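# Return the fallen case upright to the pallet's empty spot

## Task

A pallet near the +y end of the track holds five closed cases standing lid up in two rows of three spots; the sixth case lies on its side on the floor next to the track, a few metres toward -y. Set that sixth case upright in the vacant spot, with its taped lid on top and the arrows on its sides pointing up, while the other five stay standing in their rows. If it cannot go into the spot, an upright case still earns partial credit, more on the pallet than on the floor or the table. A fallen case may be lifted from the floor, but it must finish lid up. At the end the robot must have released it and moved away; anything that stays in place only because the robot holds it does not count.

## Robot and tools

Robot: two arms, left_arm and right_arm, each on its own carriage on a single track that runs along y at x = 0. left_rail carries left_arm on the +y half (position_m 0.6 to 3 m); right_rail carries right_arm on the -y half (-3 to -0.6 m). Each arm base sits at x = 0, y = its carriage position, z = 0.04 m, facing +x. Each arm ends in a vacuum tool with four cups in two channels: channel a has its cups at y = -104.5 mm, channel b at y = +104.5 mm, both at x = -62 and +62 mm from the cup point. The cups face along the cup point's +z axis. The pallet is near the +y end, so left_arm is the natural arm there; the fallen case is toward -y.

Scene frame: fixed to the table, z = 0 is the table top, +z up, +x the direction the arms face, +y to their left, y = 0 at the track's middle. The table starts at x = 0.50 m and spans y = -0.90 to 0.90 m; elsewhere the floor is at z = -0.53. "left"/"right" are just names, not image sides. In cam_pallet_north (over the -y end) and cam_pallet_south (over the +y end), +y runs roughly rightward.

execute_actions takes {"actions": [...]}, run in order. Each action may have "rows", "steps", "until", and device keys "left_rail" / "right_rail". An empty list just returns state and images.

rows: up to 15 rows, each used for one control step (1/30 s). Each row is one flat list of 16 numbers, all in [-1, 1], covering both arms even if one is idle: left dx, dy, dz, rx, ry, rz, left suction_a, suction_b, then the same eight for the right arm. dx..rz are an offset, not a pose: the target relative to that cup point's measured pose at the start of the action (for a call's first action, the last pose a result reported), in the cup point's own axes. Every row is relative to that same start, not to the previous row. Scale: 1.0 = 0.6 m for dx, dy, dz and 180 degrees for the rotation vector rx, ry, rz. Per step the target is clipped to 100 mm and 16 degrees from the measured pose. suction_a/suction_b: 1 on, 0 off (above 0.01 counts as on); they latch, and 0 is a real command, so repeat the current values for a tool you want unchanged.

steps: 1 to 450, at least the number of rows, default 15. After the last row the arm keeps heading for that row's target, so give long moves enough steps; a short action may leave the arm short. Ramp offsets gradually (about 0.01 more per row = 6 mm per step) to avoid jerks that shake a held case loose.

until: ends the action early when all conditions hold, e.g. {"left_rail": {"position_status": ["!=", "moving"]}}; numbers need a comparison ("=", "!=", "<", "<=", ">", ">="). {"all": {"status": "ended"}} waits until nothing reads moving; {"any": {"status": "ended"}} until some running motion ends. It does not stop the arms.

Rails: {"left_rail": {"position_m": p, "speed_m_s": v}} sets an absolute carriage position in metres along y and a top speed 0.01 to 1 m/s (starts at 1, persists). {"stop": true} halts it. Rows never move carriages, but a carriage move carries its arm's tool with it. Send position_m, then wait with an until on position_status, and let it arrive before aiming the tool at a scene point. Arrival is within 0.6 mm; braking from 1 m/s needs about 0.25 m. Any out-of-range value or unknown name rejects the whole call.

Results: per arm the cup point position (m) and quaternion wxyz in the scene frame, velocities, Hand target, joint positions/velocities (rail, then six joints), wrist force/torque in the tool axes, suction_measured_a/b (0 to 1; airtight settles at 0.83 or more, cardboard lower, takes up to about 1.3 s) and part_present_a/b. Rail lines give position_m, position_status (moving, done, contact_stop, time_out, stopped, stopped_with_arm, stopped_for_other_arm) and position_answer (taken/not_taken). "pose unreachable" means the clearance check altered or blocked that arm's command. Printed positions may be off, more at long reach; check with cameras. After stopped_for_other_arm, move the arms apart, wait about 30 steps, resend. After stopped_with_arm, send rows the arm can follow, then resend.

Gripping: press both cups of a channel fully onto a smooth flat face, away from edges, tape seams or holes; if one cup of a channel leaks, that channel holds nothing. Cups compress up to about 21 mm. To release: lower in tiny steps until the case touches, then in one action switch both channels off and back the tool straight away. A cup sealed on the table pins the tool; switch that channel off.

Avoid: arms hitting or pressing each other (carriages, tools, cameras and held cases count), forces of 400 N or joint torques at their limits (the arm stops for 10 s), knocking cases over or out of the work area (ends the scene), fast or off-center carries, drops, and both tools sucking on one case at once. Loose objects can get an occasional small push.

zoom_image: {"camera": name, "region": [x0, y0, x1, y1]} in pixels of that camera's latest image, at most 504 by 504; cameras: cam_high, cam_low, cam_pallet_north, cam_pallet_south, cam_left_wrist, cam_right_wrist.

finished_scene: {"scene": n} ends scene n (1 or 2) for good once the case stands on its own and the tool is clear; its result gives the next scene's task.

Each tool is called as a command line: name --argument value for each argument, lists and objects as JSON in quotes; but a table of rows of numbers goes row by row, as --pt "numbers of a row", without its own name.

## Session

execute_actions --actions '[]'

Scene clock: 0.00 s.
left_arm: end_effector_position=(+0.8504, +2.5556, +0.4402) suction_measured_a=0.00 part_present_a=0 suction_measured_b=0.00 part_present_b=0 end_effector_quat_wxyz=(+0.000, -0.001, +1.000, +0.000) end_effector_velocity=(+0.000, -0.000, -0.000) end_effector_angular_velocity=(+0.000, +0.000, -0.000) | right_arm: end_effector_position=(+0.8493, -2.4326, +0.4393) suction_measured_a=0.00 part_present_a=0 suction_measured_b=0.00 part_present_b=0 end_effector_quat_wxyz=(-0.001, -0.000, +1.000, +0.001) end_effector_velocity=(-0.000, +0.000, +0.000) end_effector_angular_velocity=(-0.000, -0.000, +0.000)
Joint positions: left_arm=[ 2.555 -0.238 -1.498  2.092 -2.165 -1.57   1.331] | right_arm=[-2.433 -0.24  -1.498  2.092 -2.163 -1.569  1.331]
Joint velocities: left_arm=[ 0. -0.  0. -0.  0. -0.  0.] | right_arm=[ 0.  0. -0.  0. -0. -0. -0.]
Wrist force (N, on the end effector, along its own x y z axes, offset not removed): no reading
Wrist torque (N m, same axes, about the end effector's origin, offset not removed): no reading
Hand target (left_arm): +0.850, +2.556, +0.440; +0.000, -0.001, +1.000, +0.000
Hand target (right_arm): +0.849, -2.433, +0.439; -0.001, -0.000, +1.000, +0.001
left_rail: position_m=2.555 position_m_goal=2.555 speed_m_s=1.00 position_status=done position_answer=taken refusals=0
right_rail: position_m=-2.433 position_m_goal=-2.433 speed_m_s=1.00 position_status=done position_answer=taken refusals=0

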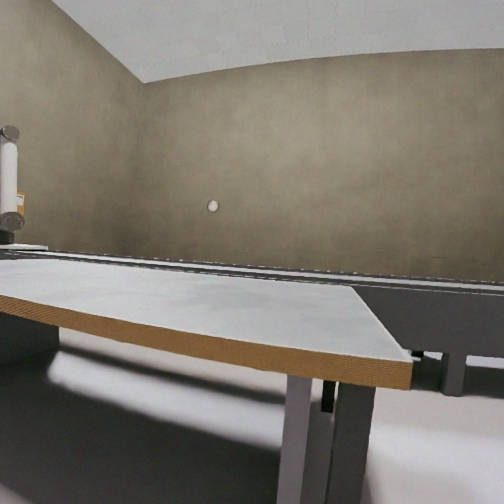

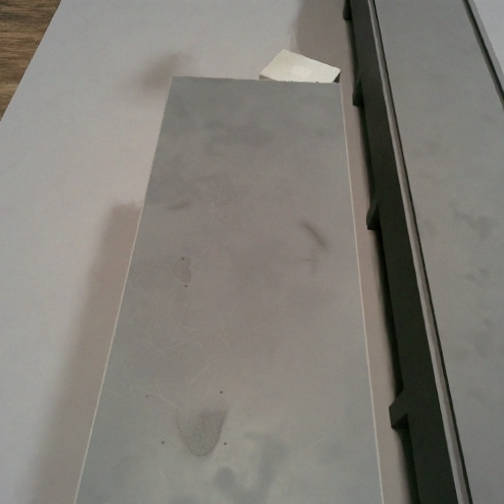

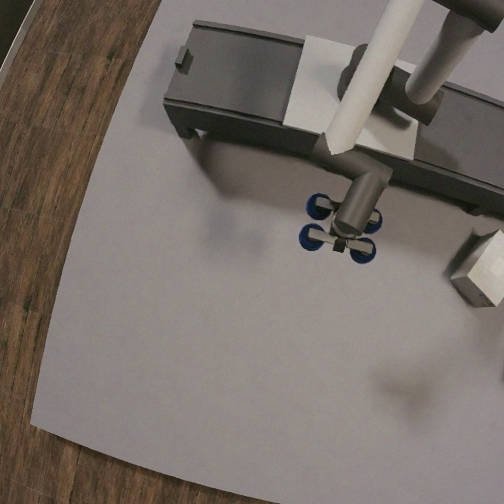

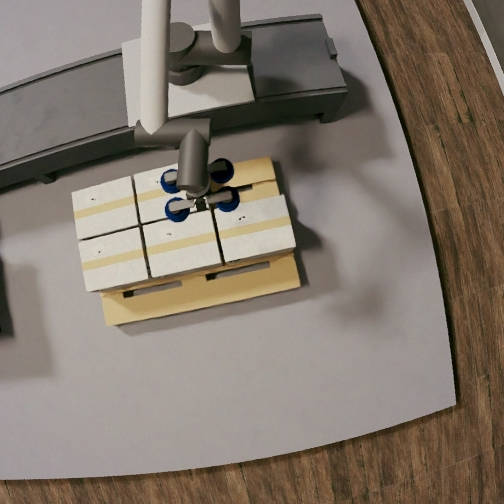

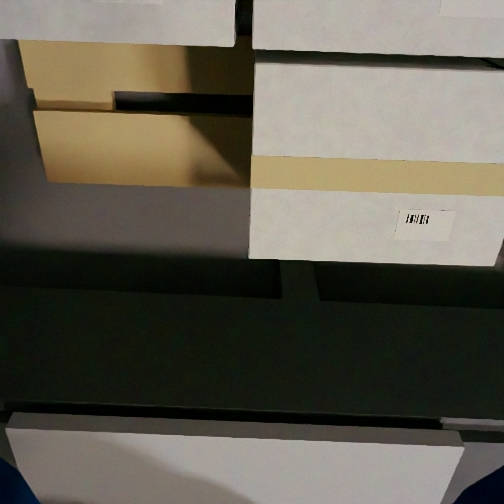

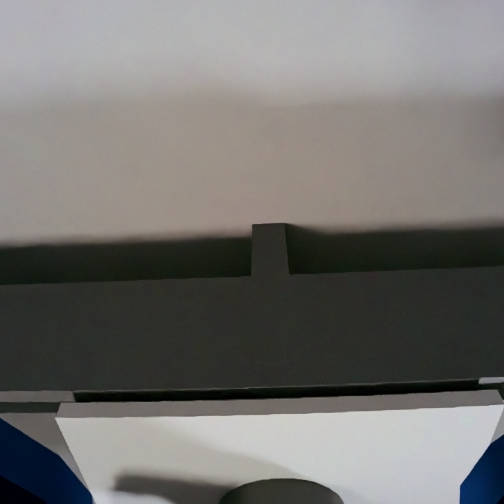

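execute_actions --actions '[{"right_rail":{"position_m":-1.3},"rows":[[0,0,0,0,0,0,0,0,-0.05,0,0,0,0,0,0,0],[0,0,0,0,0,0,0,0,-0.1,0,0,0,0,0,0,0],[0,0,0,0,0,0,0,0,-0.3,0,0,0,0,0,0,0]],"steps":90,"until":{"right_rail":{"position_status":["!=","moving"]}}},{"steps":5}]'

Scene clock: 2.00 s.
left_arm: end_effector_position=(+0.8504, +2.5556, +0.4402) suction_measured_a=0.00 part_present_a=0 suction_measured_b=0.00 part_present_b=0 end_effector_quat_wxyz=(+0.000, -0.001, +1.000, +0.000) end_effector_velocity=(-0.000, +0.000, +0.000) end_effector_angular_velocity=(-0.000, -0.000, +0.000) | right_arm: end_effector_position=(+1.0293, -1.3002, +0.4393) suction_measured_a=0.00 part_present_a=0 suction_measured_b=0.00 part_present_b=0 end_effector_quat_wxyz=(-0.001, -0.000, +1.000, +0.001) end_effector_velocity=(-0.000, -0.000, -0.000) end_effector_angular_velocity=(+0.000, +0.000, -0.000)
Joint positions: left_arm=[ 2.555 -0.238 -1.498  2.092 -2.165 -1.57   1.331] | right_arm=[-1.3   -0.197 -1.302  1.85  -2.116 -1.569  1.373]
Joint velocities: left_arm=[ 0.  0. -0.  0. -0. -0.  0.] | right_arm=[ 0. -0.  0. -0.  0.  0. -0.]
Wrist force (N, on the end effector, along its own x y z axes, offset not removed): left_arm=[6.4 -3.3 -2.6] | right_arm=[-4.5 0.9 5.8]
Wrist torque (N m, same axes, about the end effector's origin, offset not removed): left_arm=[-0.30 -1.21 -0.21] | right_arm=[0.18 1.03 0.19]
Hand target (left_arm): +0.850, +2.556, +0.440; +0.000, -0.001, +1.000, +0.000
Hand target (right_arm): +1.029, -1.300, +0.439; -0.001, -0.000, +1.000, +0.001
Off the commanded pose (left_arm): 0.000 m, 0 deg.
Off the commanded pose (right_arm): 0.000 m, 0 deg.
left_rail: position_m=2.555 position_m_goal=2.555 speed_m_s=1.00 position_status=done position_answer=taken refusals=0
right_rail: position_m=-1.300 position_m_goal=-1.300 speed_m_s=1.00 position_status=done position_answer=taken refusals=0
camera_calibration (this result's frames):
cam_left_wrist: T_world_to_cam=[[0.0504109, -0.998677, -0.010122, 2.51481], [-0.856075, -0.0484281, 0.514578, 0.651529], [-0.514388, -0.0172752, -0.857384, 0.960666], [0, 0, 0, 1]] pos_world=[0.925139, 2.55963, 0.513851]
cam_right_wrist: T_world_to_cam=[[-0.0533178, -0.998498, -0.0126421, -1.23452], [-0.835711, 0.0376886, 0.547875, 0.682835], [-0.546575, 0.0397766, -0.836465, 1.08389], [0, 0, 0, 1]] pos_world=[1.09726, -1.30152, 0.51692]

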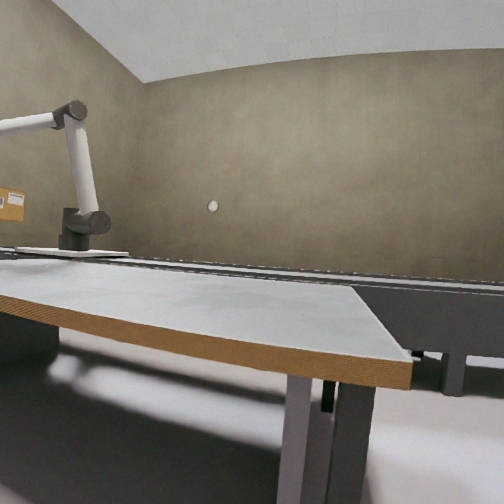

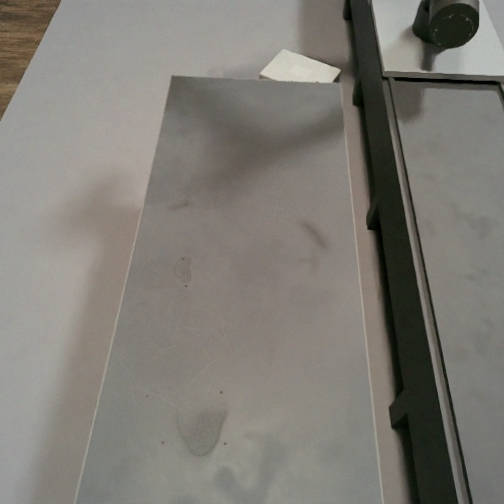

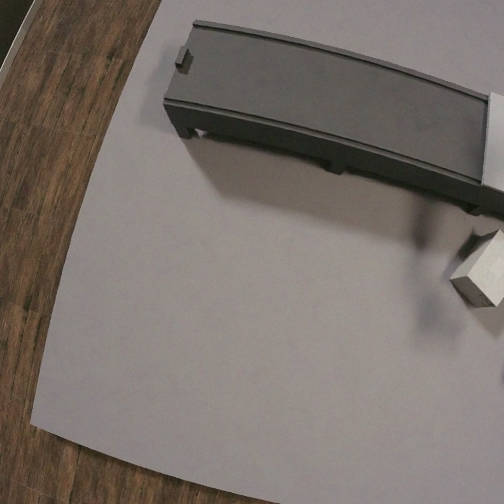

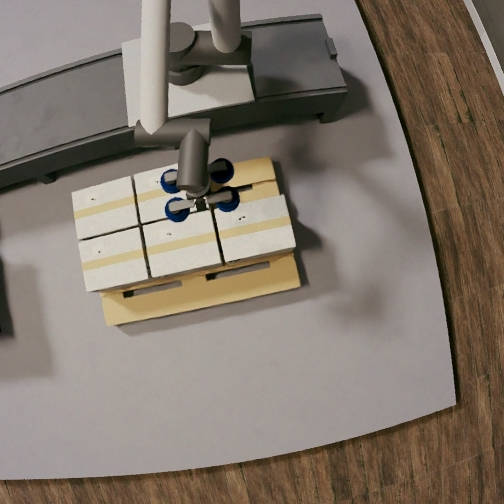

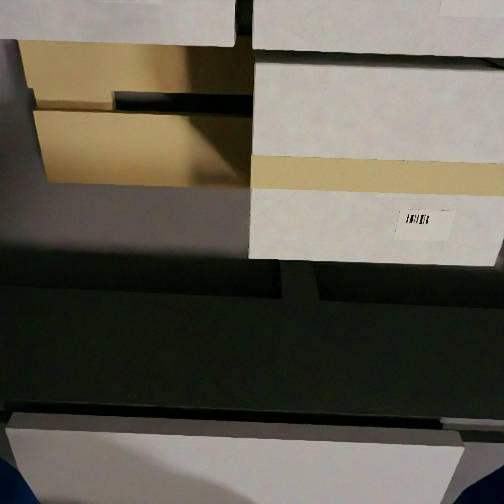

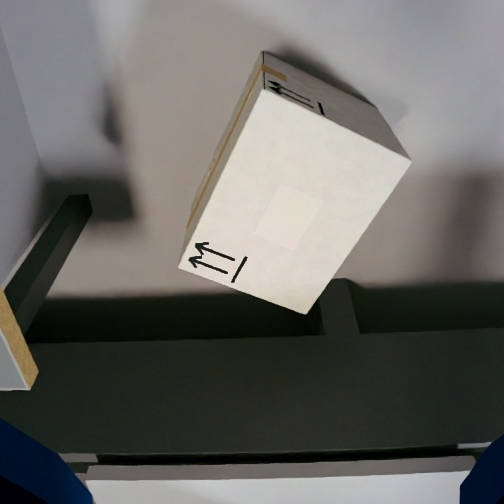

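execute_actions --actions '[{"right_rail":{"position_m":-1.9},"left_rail":{"position_m":0.9},"rows":[[0,0,0,0,0,0,0,0,0.01,0.02,0.01,0,0,-0.01,0,0],[0,0,0,0,0,0,0,0,0.03,0.05,0.03,0,0,-0.02,0,0],[0,0,0,0,0,0,0,0,0.06,0.1,0.06,0,0,-0.04,0,0],[0,0,-0.2,0,0,0,0,0,0.602,0.952,0.565,0,0,-0.345,0,0]],"steps":60}]'

Scene clock: 4.90 s.
left_arm: end_effector_position=(+0.8503, +0.9372, +0.5603) suction_measured_a=0.00 part_present_a=0 suction_measured_b=0.00 part_present_b=0 end_effector_quat_wxyz=(+0.000, -0.001, +1.000, +0.000) end_effector_velocity=(-0.000, -0.383, +0.000) end_effector_angular_velocity=(-0.000, +0.000, -0.000) | right_arm: end_effector_position=(+0.6683, -1.3299, +0.1006) suction_measured_a=0.00 part_present_a=0 suction_measured_b=0.00 part_present_b=0 end_effector_quat_wxyz=(-0.001, -0.516, +0.857, +0.001) end_effector_velocity=(-0.000, +0.004, -0.002) end_effector_angular_velocity=(-0.000, -0.001, -0.001)
Joint positions: left_arm=[ 0.936 -0.238 -1.573  1.982 -1.98  -1.57   1.331] | right_arm=[-1.9    0.475 -1.109  2.237 -2.697 -1.569  0.961]
Joint velocities: left_arm=[-0.383 -0.    -0.     0.    -0.    -0.    -0.   ] | right_arm=[ 0.     0.005  0.004 -0.002 -0.002 -0.001  0.005]
Wrist force (N, on the end effector, along its own x y z axes, offset not removed): left_arm=[2.2 -14.5 -3.9] | right_arm=[3.1 3.4 1.3]
Wrist torque (N m, same axes, about the end effector's origin, offset not removed): left_arm=[-1.50 -0.49 -0.43] | right_arm=[0.37 0.17 0.13]
Hand target (left_arm): +0.850, +0.920, +0.560; +0.000, -0.001, +1.000, +0.000
Hand target (right_arm): +0.668, -1.329, +0.100; -0.001, -0.516, +0.857, +0.001
Off the commanded pose (left_arm): 0.000 m, 0 deg.
Off the commanded pose (right_arm): 0.002 m, 0 deg.
left_rail: position_m=0.936 position_m_goal=0.900 speed_m_s=1.00 position_status=moving position_answer=taken refusals=0
right_rail: position_m=-1.900 position_m_goal=-1.900 speed_m_s=1.00 position_status=done position_answer=taken refusals=0
camera_calibration (this result's frames):
cam_left_wrist: T_world_to_cam=[[0.0503434, -0.99868, -0.010149, 0.899768], [-0.85609, -0.0483846, 0.514557, 0.511348], [-0.514369, -0.0172161, -0.857396, 1.03555], [0, 0, 0, 1]] pos_world=[0.925118, 0.941151, 0.633892]
cam_right_wrist: T_world_to_cam=[[0.857507, -0.514297, -0.0134153, -1.25237], [-0.424213, -0.72158, 0.547143, -0.716899], [-0.291074, -0.463488, -0.836932, -0.235473], [0, 0, 0, 1]] pos_world=[0.701262, -1.27053, 0.17837]

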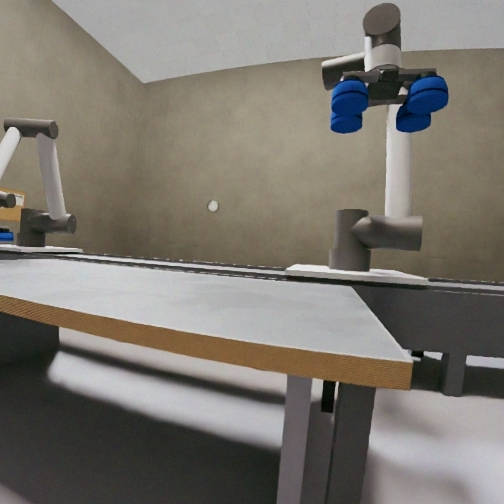

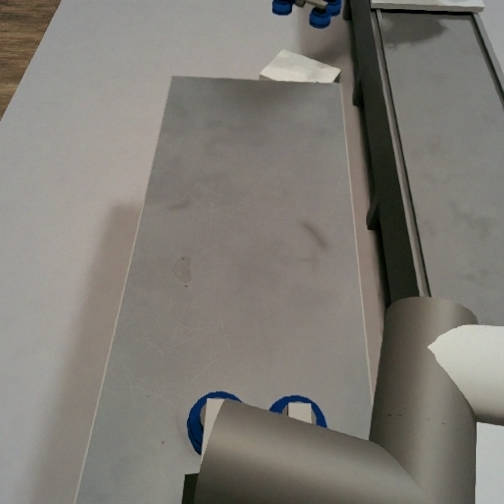

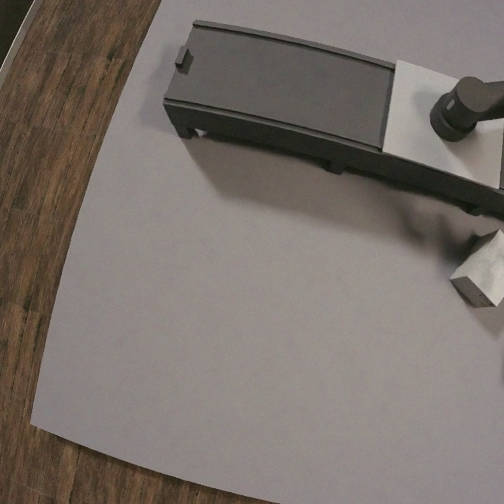

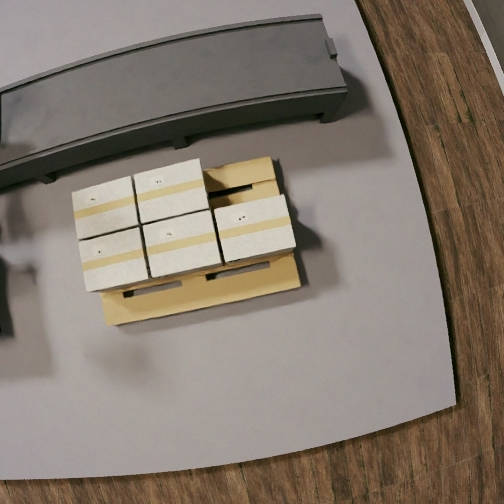

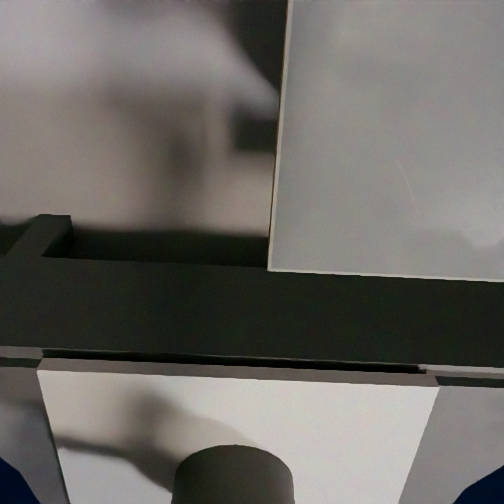

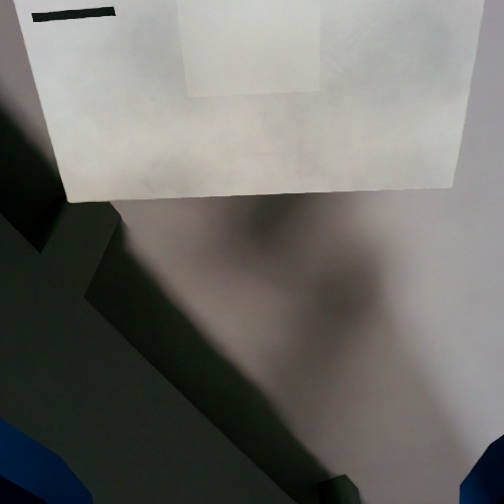

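execute_actions --actions '[{"rows":[[0,0,0,0,0,0,0,0,0,0,0.02,0,0,0,0,0],[0,0,0,0,0,0,0,0,0,0,0.05,0,0,0,0,0],[0,0,0,0,0,0,0,0,0,0,0.1,0,0,0,0,0],[0,0,0,0,0,0,0,0,0.006,0.015,0.55,0,0,0,0,0]],"steps":32},{"rows":[[0,0,0,0,0,0,0,0,0,0,0.005,0,0,0,1,1],[0,0,0,0,0,0,0,0,0,0,0.01,0,0,0,1,1],[0,0,0,0,0,0,0,0,0,0,0.015,0,0,0,1,1],[0,0,0,0,0,0,0,0,0,0,0.02,0,0,0,1,1],[0,0,0,0,0,0,0,0,0,0,0.025,0,0,0,1,1],[0,0,0,0,0,0,0,0,0,0,0.03,0,0,0,1,1],[0,0,0,0,0,0,0,0,0,0,0.035,0,0,0,1,1],[0,0,0,0,0,0,0,0,0,0,0.04,0,0,0,1,1]],"steps":20}]'

Scene clock: 6.83 s.
left_arm: end_effector_position=(+0.8503, +0.9010, +0.5603) suction_measured_a=0.00 part_present_a=0 suction_measured_b=0.00 part_present_b=0 end_effector_quat_wxyz=(+0.000, -0.001, +1.000, +0.000) end_effector_velocity=(+0.000, -0.000, -0.000) end_effector_angular_velocity=(+0.000, +0.000, +0.000) | right_arm: end_effector_position=(+0.6581, -1.3291, -0.2507) suction_measured_a=0.78 part_present_a=1 suction_measured_b=0.76 part_present_b=1 end_effector_quat_wxyz=(-0.001, -0.516, +0.857, +0.001) end_effector_velocity=(-0.000, -0.000, -0.004) end_effector_angular_velocity=(-0.001, +0.001, +0.000)
Joint positions: left_arm=[ 0.9   -0.238 -1.573  1.982 -1.98  -1.57   1.331] | right_arm=[-1.9    0.481 -0.605  2.203 -3.167 -1.569  0.967]
Joint velocities: left_arm=[ 0. -0.  0. -0.  0.  0. -0.] | right_arm=[ 0.    -0.     0.005 -0.001 -0.003 -0.    -0.   ]
Wrist force (N, on the end effector, along its own x y z axes, offset not removed): left_arm=[-0.4 -8.2 0.2] | right_arm=[-2.2 0.4 -56.0]
Wrist torque (N m, same axes, about the end effector's origin, offset not removed): left_arm=[-0.75 -0.48 -0.52] | right_arm=[1.82 0.57 -0.03]
Hand target (left_arm): +0.850, +0.901, +0.560; +0.000, -0.001, +1.000, +0.000
Hand target (right_arm): +0.658, -1.329, -0.251; -0.001, -0.516, +0.857, +0.001
Off the commanded pose (left_arm): 0.000 m, 0 deg.
Off the commanded pose (right_arm): 0.001 m, 0 deg.
left_rail: position_m=0.900 position_m_goal=0.900 speed_m_s=1.00 position_status=done position_answer=taken refusals=0
right_rail: position_m=-1.900 position_m_goal=-1.900 speed_m_s=1.00 position_status=done position_answer=taken refusals=0
camera_calibration (this result's frames):
cam_left_wrist: T_world_to_cam=[[0.0503437, -0.998681, -0.0101296, 0.863673], [-0.856087, -0.0483747, 0.514564, 0.50958], [-0.514375, -0.0172332, -0.857392, 1.03495], [0, 0, 0, 1]] pos_world=[0.925115, 0.905019, 0.633893]
cam_right_wrist: T_world_to_cam=[[0.857529, -0.514257, -0.0135667, -1.24796], [-0.424072, -0.72158, 0.547252, -0.528496], [-0.291218, -0.463531, -0.836858, -0.532131], [0, 0, 0, 1]] pos_world=[0.691077, -1.26979, -0.173028]

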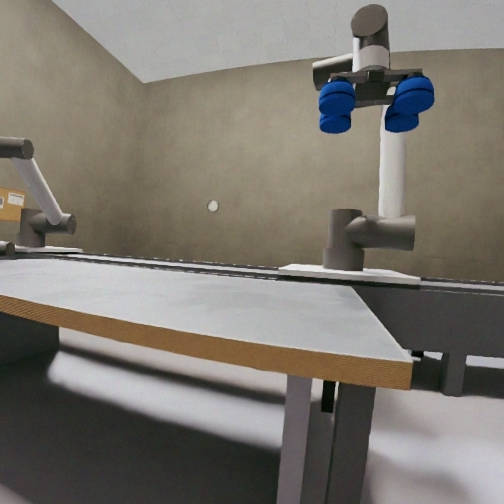

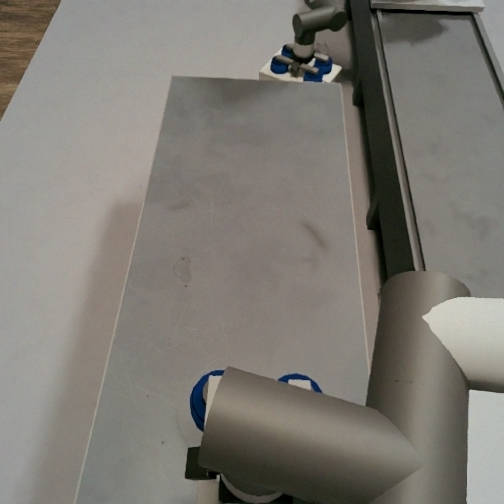

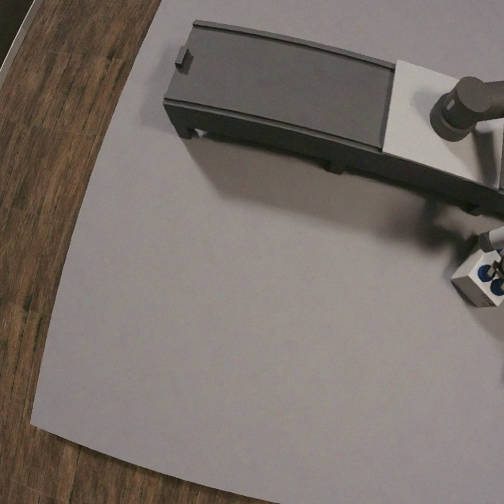

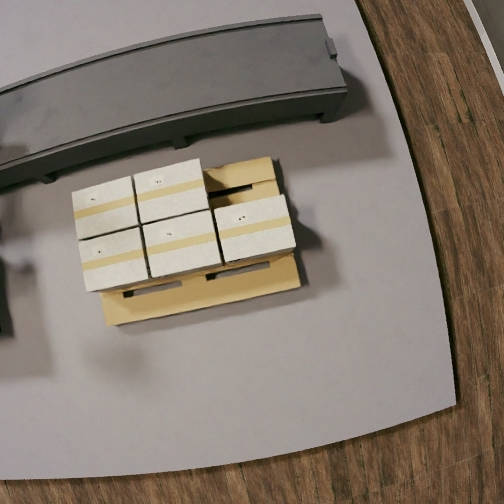

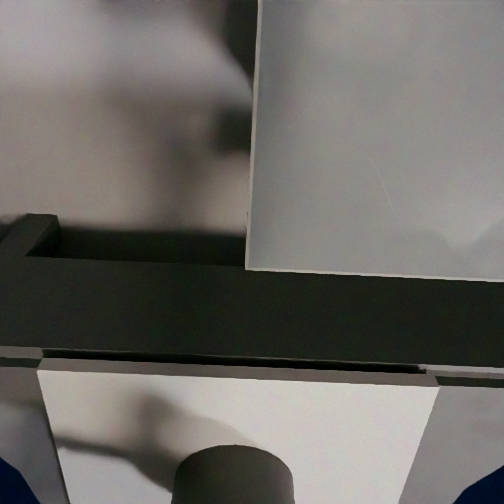

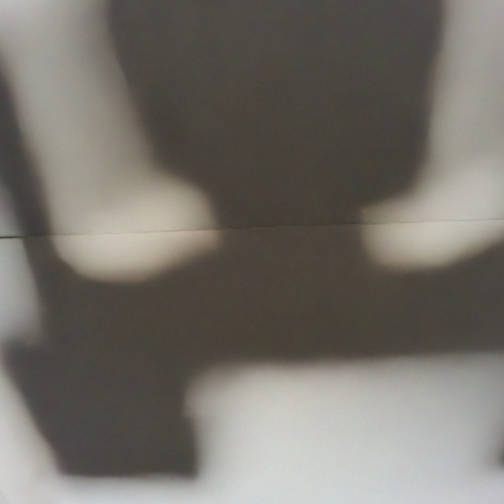

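execute_actions --actions '[{"left_rail":{"position_m":0.6},"rows":[[0,-0.01,0,0,0,-0.01,0,0,0,0,-0.005,0,0,0,1,1],[0,-0.03,0,0,0,-0.02,0,0,0,0,-0.015,0,0,0,1,1],[0,-0.06,0,0,0,-0.04,0,0,0,0,-0.03,0,0,0,1,1],[0,-0.1,0,0,0,-0.06,0,0,0,0,-0.05,0,0,0,1,1],[0,-0.14,0,0,0,-0.08,0,0,0,0,-0.08,0,0,0,1,1],[0,-0.18,0,0,0,-0.1,0,0,0,0,-0.12,0,0,0,1,1],[0.1,-0.8,0,0,0,-0.345,0,0,0,0,-1,0,0,0,1,1]],"steps":48},{"rows":[[0,0,0,0,0,0,0,0,-0.01,0.004,-0.02,0,-0.005,0,1,1],[0,0,0,0,0,0,0,0,-0.03,0.012,-0.04,0,-0.015,0,1,1],[0,0,0,0,0,0,0,0,-0.06,0.024,-0.05,0,-0.03,0,1,1],[0,0,0,0,0,0,0,0,-0.1,0.04,-0.05,0,-0.05,0,1,1],[0,0,0,0,0,0,0,0,-0.14,0.056,-0.05,0,-0.07,0,1,1],[0,0,0,0,0,0,0,0,-0.887,0.352,-0.05,0,-0.5,0,1,1]],"steps":55}]'

Scene clock: 10.67 s.
left_arm: end_effector_position=(+0.7909, +0.1211, +0.5603) suction_measured_a=0.00 part_present_a=0 suction_measured_b=0.00 part_present_b=0 end_effector_quat_wxyz=(+0.000, -0.517, +0.856, -0.000) end_effector_velocity=(-0.000, -0.000, +0.000) end_effector_angular_velocity=(-0.000, +0.000, +0.000) | right_arm: end_effector_position=(+0.7212, -0.7602, +0.3755) suction_measured_a=0.93 part_present_a=1 suction_measured_b=0.93 part_present_b=1 end_effector_quat_wxyz=(+0.605, -0.366, +0.606, +0.364) end_effector_velocity=(+0.005, +0.007, +0.001) end_effector_angular_velocity=(+0.024, -0.015, -0.009)
Joint positions: left_arm=[ 0.6   -0.764 -1.486  1.89  -1.976 -1.57  -0.279] | right_arm=[-1.9    0.795 -0.706  1.719 -4.151 -1.28   1.568]
Joint velocities: left_arm=[ 0.  0. -0. -0. -0. -0.  0.] | right_arm=[ 0.     0.004  0.015 -0.023 -0.021 -0.012  0.007]
Wrist force (N, on the end effector, along its own x y z axes, offset not removed): left_arm=[3.3 -2.3 -3.1] | right_arm=[-60.0 5.5 1.0]
Wrist torque (N m, same axes, about the end effector's origin, offset not removed): left_arm=[-0.08 -1.00 -0.37] | right_arm=[0.86 -6.46 -1.19]
Hand target (left_arm): +0.791, +0.121, +0.560; +0.000, -0.517, +0.856, -0.000
Hand target (right_arm): +0.722, -0.759, +0.376; +0.606, -0.366, +0.605, +0.364
Off the commanded pose (left_arm): 0.000 m, 0 deg.
Off the commanded pose (right_arm): 0.001 m, 0 deg.
left_rail: position_m=0.600 position_m_goal=0.600 speed_m_s=1.00 position_status=done position_answer=taken refusals=0
right_rail: position_m=-1.900 position_m_goal=-1.900 speed_m_s=1.00 position_status=done position_answer=taken refusals=0
camera_calibration (this result's frames):
cam_left_wrist: T_world_to_cam=[[0.905899, -0.423409, -0.00846668, -0.659455], [-0.359112, -0.778623, 0.514572, 0.116344], [-0.224467, -0.46311, -0.857405, 0.815642], [0, 0, 0, 1]] pos_world=[0.822265, 0.189101, 0.633885]
cam_right_wrist: T_world_to_cam=[[0.888304, -0.456252, -0.0524492, -0.964529], [-0.289701, -0.468064, -0.834859, 0.180896], [0.356356, 0.756803, -0.54796, 0.626273], [0, 0, 0, 1]] pos_world=[0.686024, -0.829362, 0.443606]

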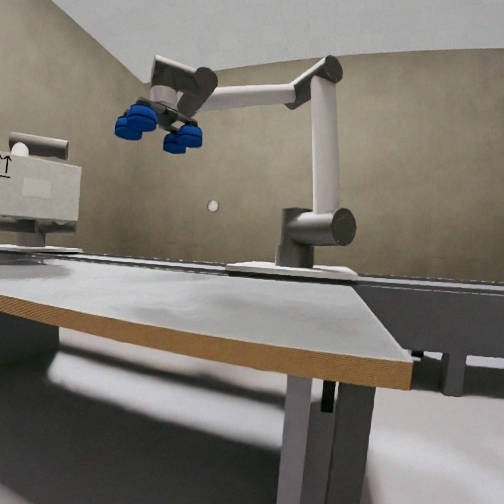

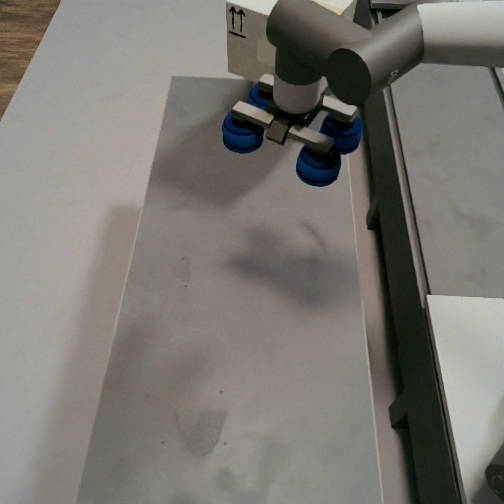

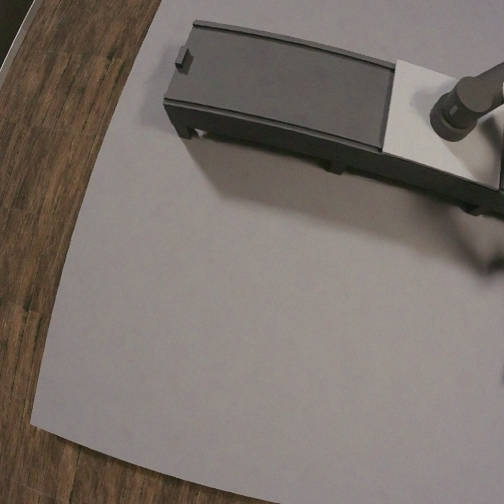

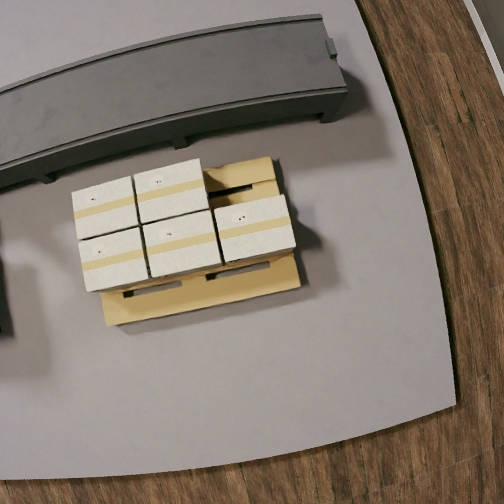

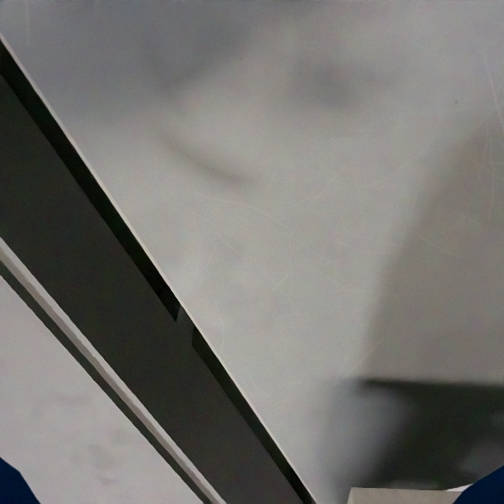

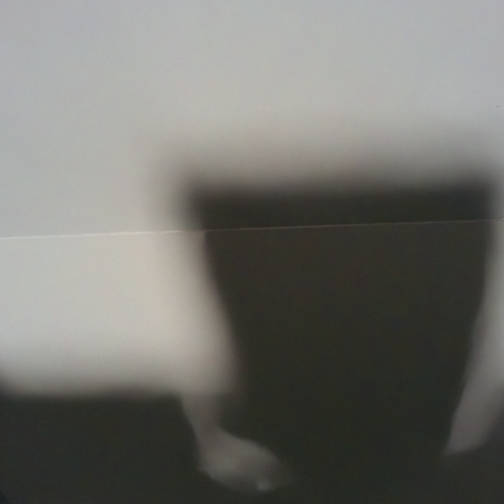

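execute_actions --actions '[{"rows":[[0.01,-0.01,0,0,0,0,0,0,0.005,0,0,0,0,0,1,1],[0.02,-0.02,-0.01,0,0,0,0,0,0.015,0,0,0,0,0,1,1],[0.04,-0.03,-0.02,0,0,0,0,0,0.03,0,0,0,0,0,1,1],[0.07,-0.055,-0.03,0,0,0,0,0,0.06,0,0,0,0,0,1,1],[0.1,-0.08,-0.04,0,0,0,0,0,0.1,0,0,0,0,0,1,1],[0.73,-0.58,-0.08,0,0,0,0,0,0.367,0,0,0,0,0,1,1]],"steps":42}]'

zoom_image --camera "cam_low" --region '[0,170,120,290]'

Scene clock: 12.20 s.
left_arm: end_effector_position=(+0.8894, -0.4202, +0.6067) suction_measured_a=0.00 part_present_a=0 suction_measured_b=0.00 part_present_b=0 end_effector_quat_wxyz=(+0.001, -0.516, +0.856, -0.002) end_effector_velocity=(+0.036, -0.073, +0.013) end_effector_angular_velocity=(+0.015, +0.009, +0.002) | right_arm: end_effector_position=(+0.7212, -0.7606, +0.1554) suction_measured_a=0.93 part_present_a=1 suction_measured_b=0.93 part_present_b=1 end_effector_quat_wxyz=(+0.605, -0.366, +0.606, +0.364) end_effector_velocity=(-0.000, +0.000, -0.000) end_effector_angular_velocity=(-0.000, +0.000, +0.000)
Joint positions: left_arm=[ 0.6   -1.003 -1.01   1.165 -1.728 -1.569 -0.518] | right_arm=[-1.9    0.794 -0.477  1.66  -4.321 -1.28   1.568]
Joint velocities: left_arm=[ 0.    -0.007  0.102 -0.189  0.104 -0.    -0.009] | right_arm=[ 0.  0.  0. -0. -0. -0.  0.]
Wrist force (N, on the end effector, along its own x y z axes, offset not removed): left_arm=[1.9 -8.2 -2.4] | right_arm=[-56.1 -1.8 2.8]
Wrist torque (N m, same axes, about the end effector's origin, offset not removed): left_arm=[-0.73 -0.49 -0.33] | right_arm=[-0.05 -6.90 -1.23]
Hand target (left_arm): +0.893, -0.428, +0.608; +0.000, -0.517, +0.856, -0.001
Hand target (right_arm): +0.721, -0.761, +0.155; +0.605, -0.366, +0.606, +0.364
Off the commanded pose (left_arm): 0.010 m, 0 deg.
Off the commanded pose (right_arm): 0.000 m, 0 deg.
left_rail: position_m=0.600 position_m_goal=0.600 speed_m_s=1.00 position_status=done position_answer=taken refusals=0
right_rail: position_m=-1.900 position_m_goal=-1.900 speed_m_s=1.00 position_status=done position_answer=taken refusals=0
camera_calibration (this result's frames):
cam_left_wrist: T_world_to_cam=[[0.905827, -0.423609, -0.00572314, -0.979212], [-0.360264, -0.77734, 0.515706, -0.292804], [-0.222907, -0.465079, -0.856746, 0.624305], [0, 0, 0, 1]] pos_world=[0.920671, -0.35206, 0.680268]
cam_right_wrist: T_world_to_cam=[[0.888296, -0.456268, -0.052441, -0.97625], [-0.289695, -0.468043, -0.834873, -0.00303094], [0.356381, 0.756806, -0.547939, 0.505947], [0, 0, 0, 1]] pos_world=[0.686011, -0.829754, 0.223502]

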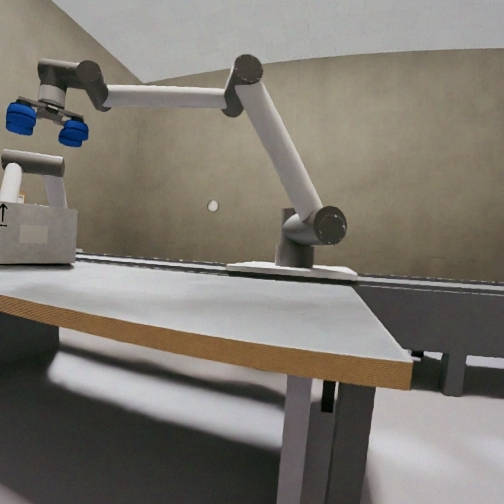

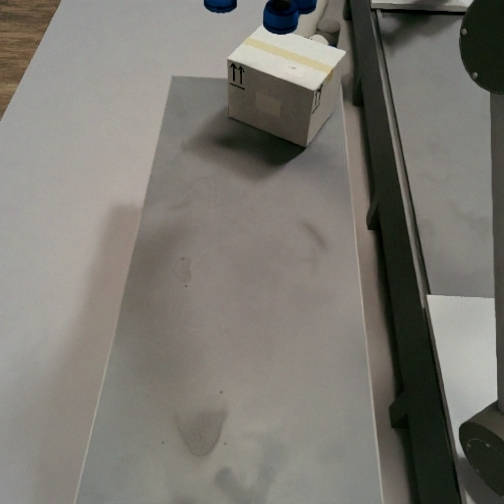

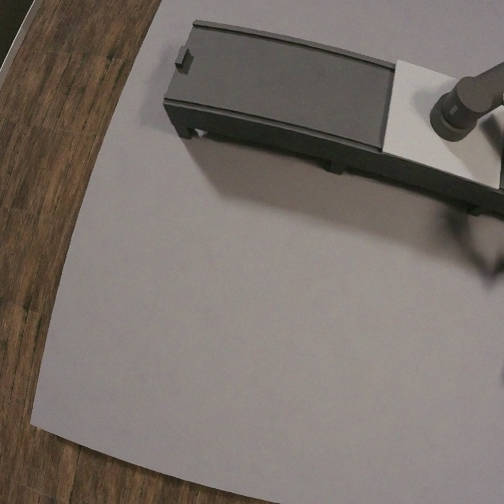

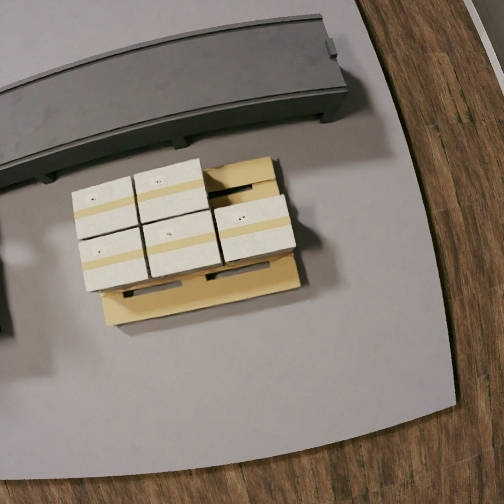

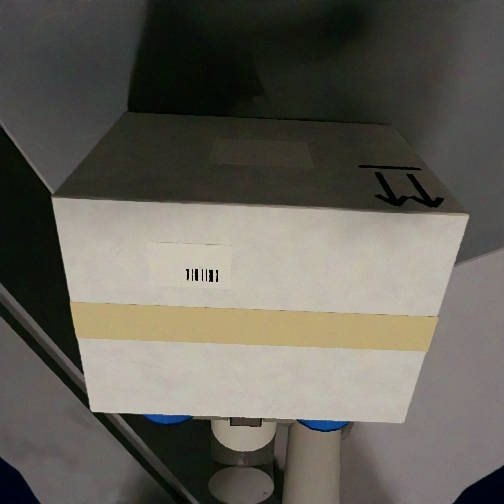

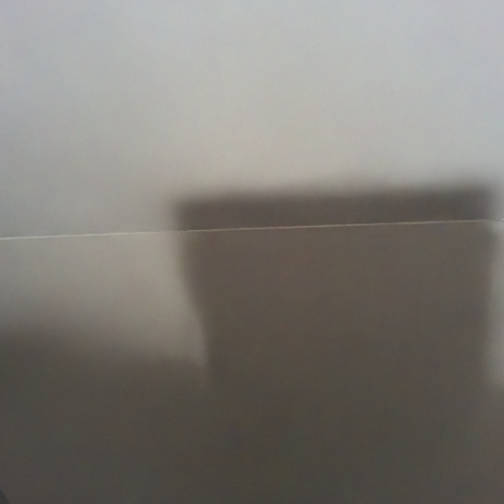

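Region (0, 170, 120, 290) of cam_low's 504x504 image, scaled by 4.200, with more detail than that image has.

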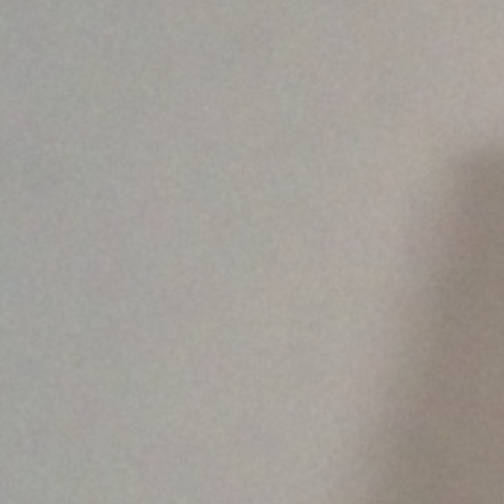

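Names are swapped in images; lower in small steps.

execute_actions --actions '[{"rows":[[0,0,0,0,0,0,0,0,0.005,0,0,0,0,0,1,1],[0,0,0,0,0,0,0,0,0.01,0,0,0,0,0,1,1],[0,0,0,0,0,0,0,0,0.015,0,0,0,0,0,1,1],[0,0,0,0,0,0,0,0,0.02,0,0,0,0,0,1,1]],"steps":12}]'

zoom_image --camera "cam_high" --region '[0,190,100,290]'

Scene clock: 12.67 s.
left_arm: end_effector_position=(+0.8894, -0.4206, +0.6067) suction_measured_a=0.00 part_present_a=0 suction_measured_b=0.00 part_present_b=0 end_effector_quat_wxyz=(+0.001, -0.516, +0.856, -0.002) end_effector_velocity=(-0.001, +0.003, -0.000) end_effector_angular_velocity=(-0.001, -0.001, -0.000) | right_arm: end_effector_position=(+0.7212, -0.7606, +0.1448) suction_measured_a=0.93 part_present_a=1 suction_measured_b=0.93 part_present_b=1 end_effector_quat_wxyz=(+0.605, -0.366, +0.606, +0.364) end_effector_velocity=(+0.001, +0.001, -0.006) end_effector_angular_velocity=(+0.001, -0.003, +0.000)
Joint positions: left_arm=[ 0.6   -1.003 -1.01   1.164 -1.728 -1.57  -0.518] | right_arm=[-1.9    0.794 -0.465  1.654 -4.328 -1.28   1.568]
Joint velocities: left_arm=[ 0.     0.    -0.004  0.006 -0.004  0.     0.001] | right_arm=[ 0.     0.     0.007 -0.005 -0.005  0.    -0.001]
Wrist force (N, on the end effector, along its own x y z axes, offset not removed): left_arm=[3.2 -5.6 0.1] | right_arm=[-100.8 5.9 -11.0]
Wrist torque (N m, same axes, about the end effector's origin, offset not removed): left_arm=[-0.47 -0.88 -0.37] | right_arm=[1.34 -6.49 -8.36]
Hand target (left_arm): +0.889, -0.420, +0.607; +0.001, -0.516, +0.856, -0.002
Hand target (right_arm): +0.721, -0.761, +0.143; +0.605, -0.366, +0.606, +0.364
Off the commanded pose (left_arm): 0.000 m, 0 deg.
Off the commanded pose (right_arm): 0.001 m, 0 deg.
left_rail: position_m=0.600 position_m_goal=0.600 speed_m_s=1.00 position_status=done position_answer=taken refusals=0
right_rail: position_m=-1.900 position_m_goal=-1.900 speed_m_s=1.00 position_status=done position_answer=taken refusals=0
camera_calibration (this result's frames):
cam_left_wrist: T_world_to_cam=[[0.905818, -0.423625, -0.00588097, -0.9793], [-0.360211, -0.777381, 0.515681, -0.293105], [-0.223027, -0.464995, -0.856761, 0.624312], [0, 0, 0, 1]] pos_world=[0.920727, -0.352409, 0.680275]
cam_right_wrist: T_world_to_cam=[[0.888332, -0.456232, -0.0521511, -0.976839], [-0.289178, -0.467577, -0.835313, -0.0118909], [0.356712, 0.757116, -0.547296, 0.500006], [0, 0, 0, 1]] pos_world=[0.68596, -0.829787, 0.212775]

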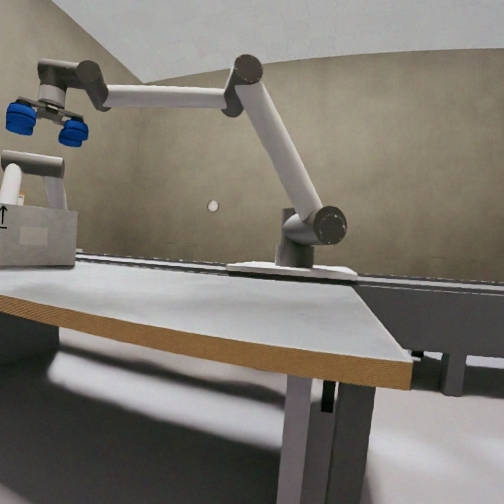

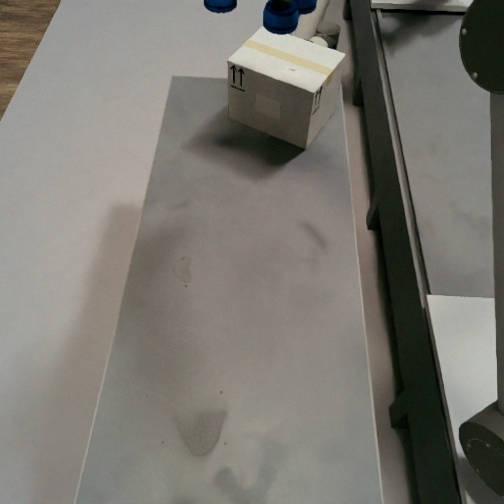

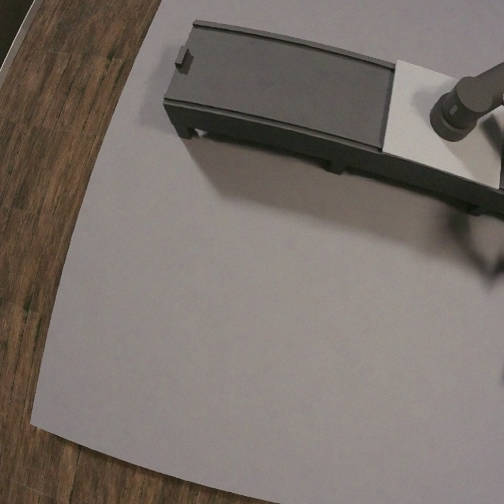

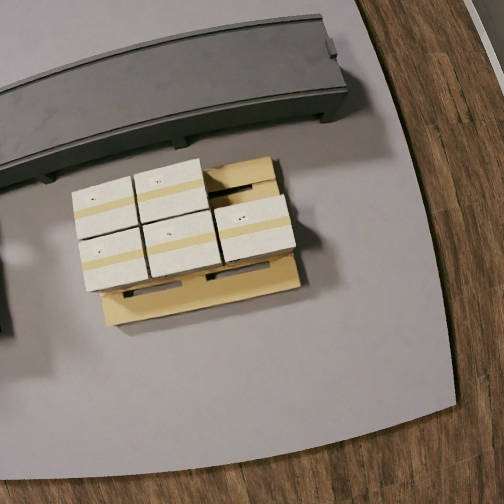

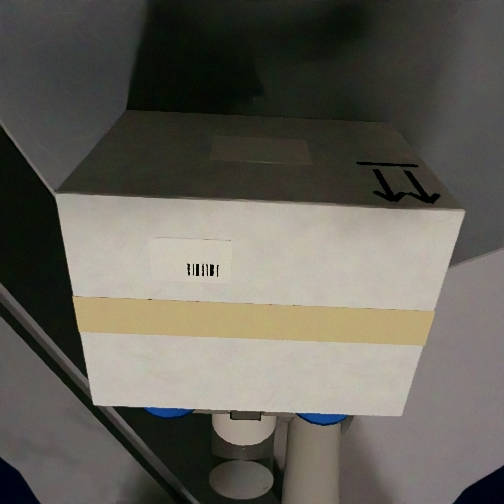

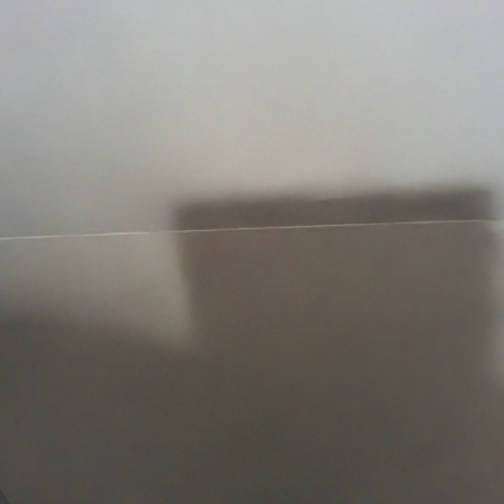

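Region (0, 190, 100, 290) of cam_high's 504x504 image, scaled by 5.040, with more detail than that image has.

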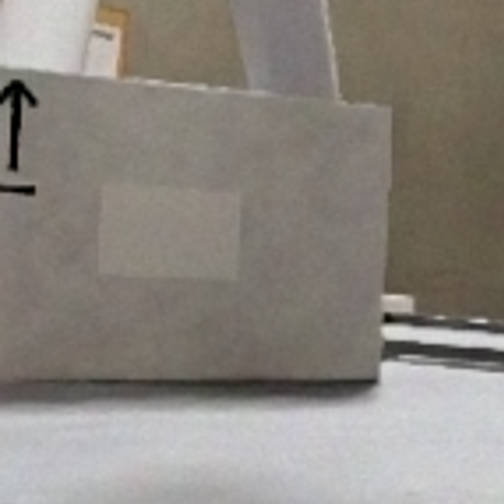

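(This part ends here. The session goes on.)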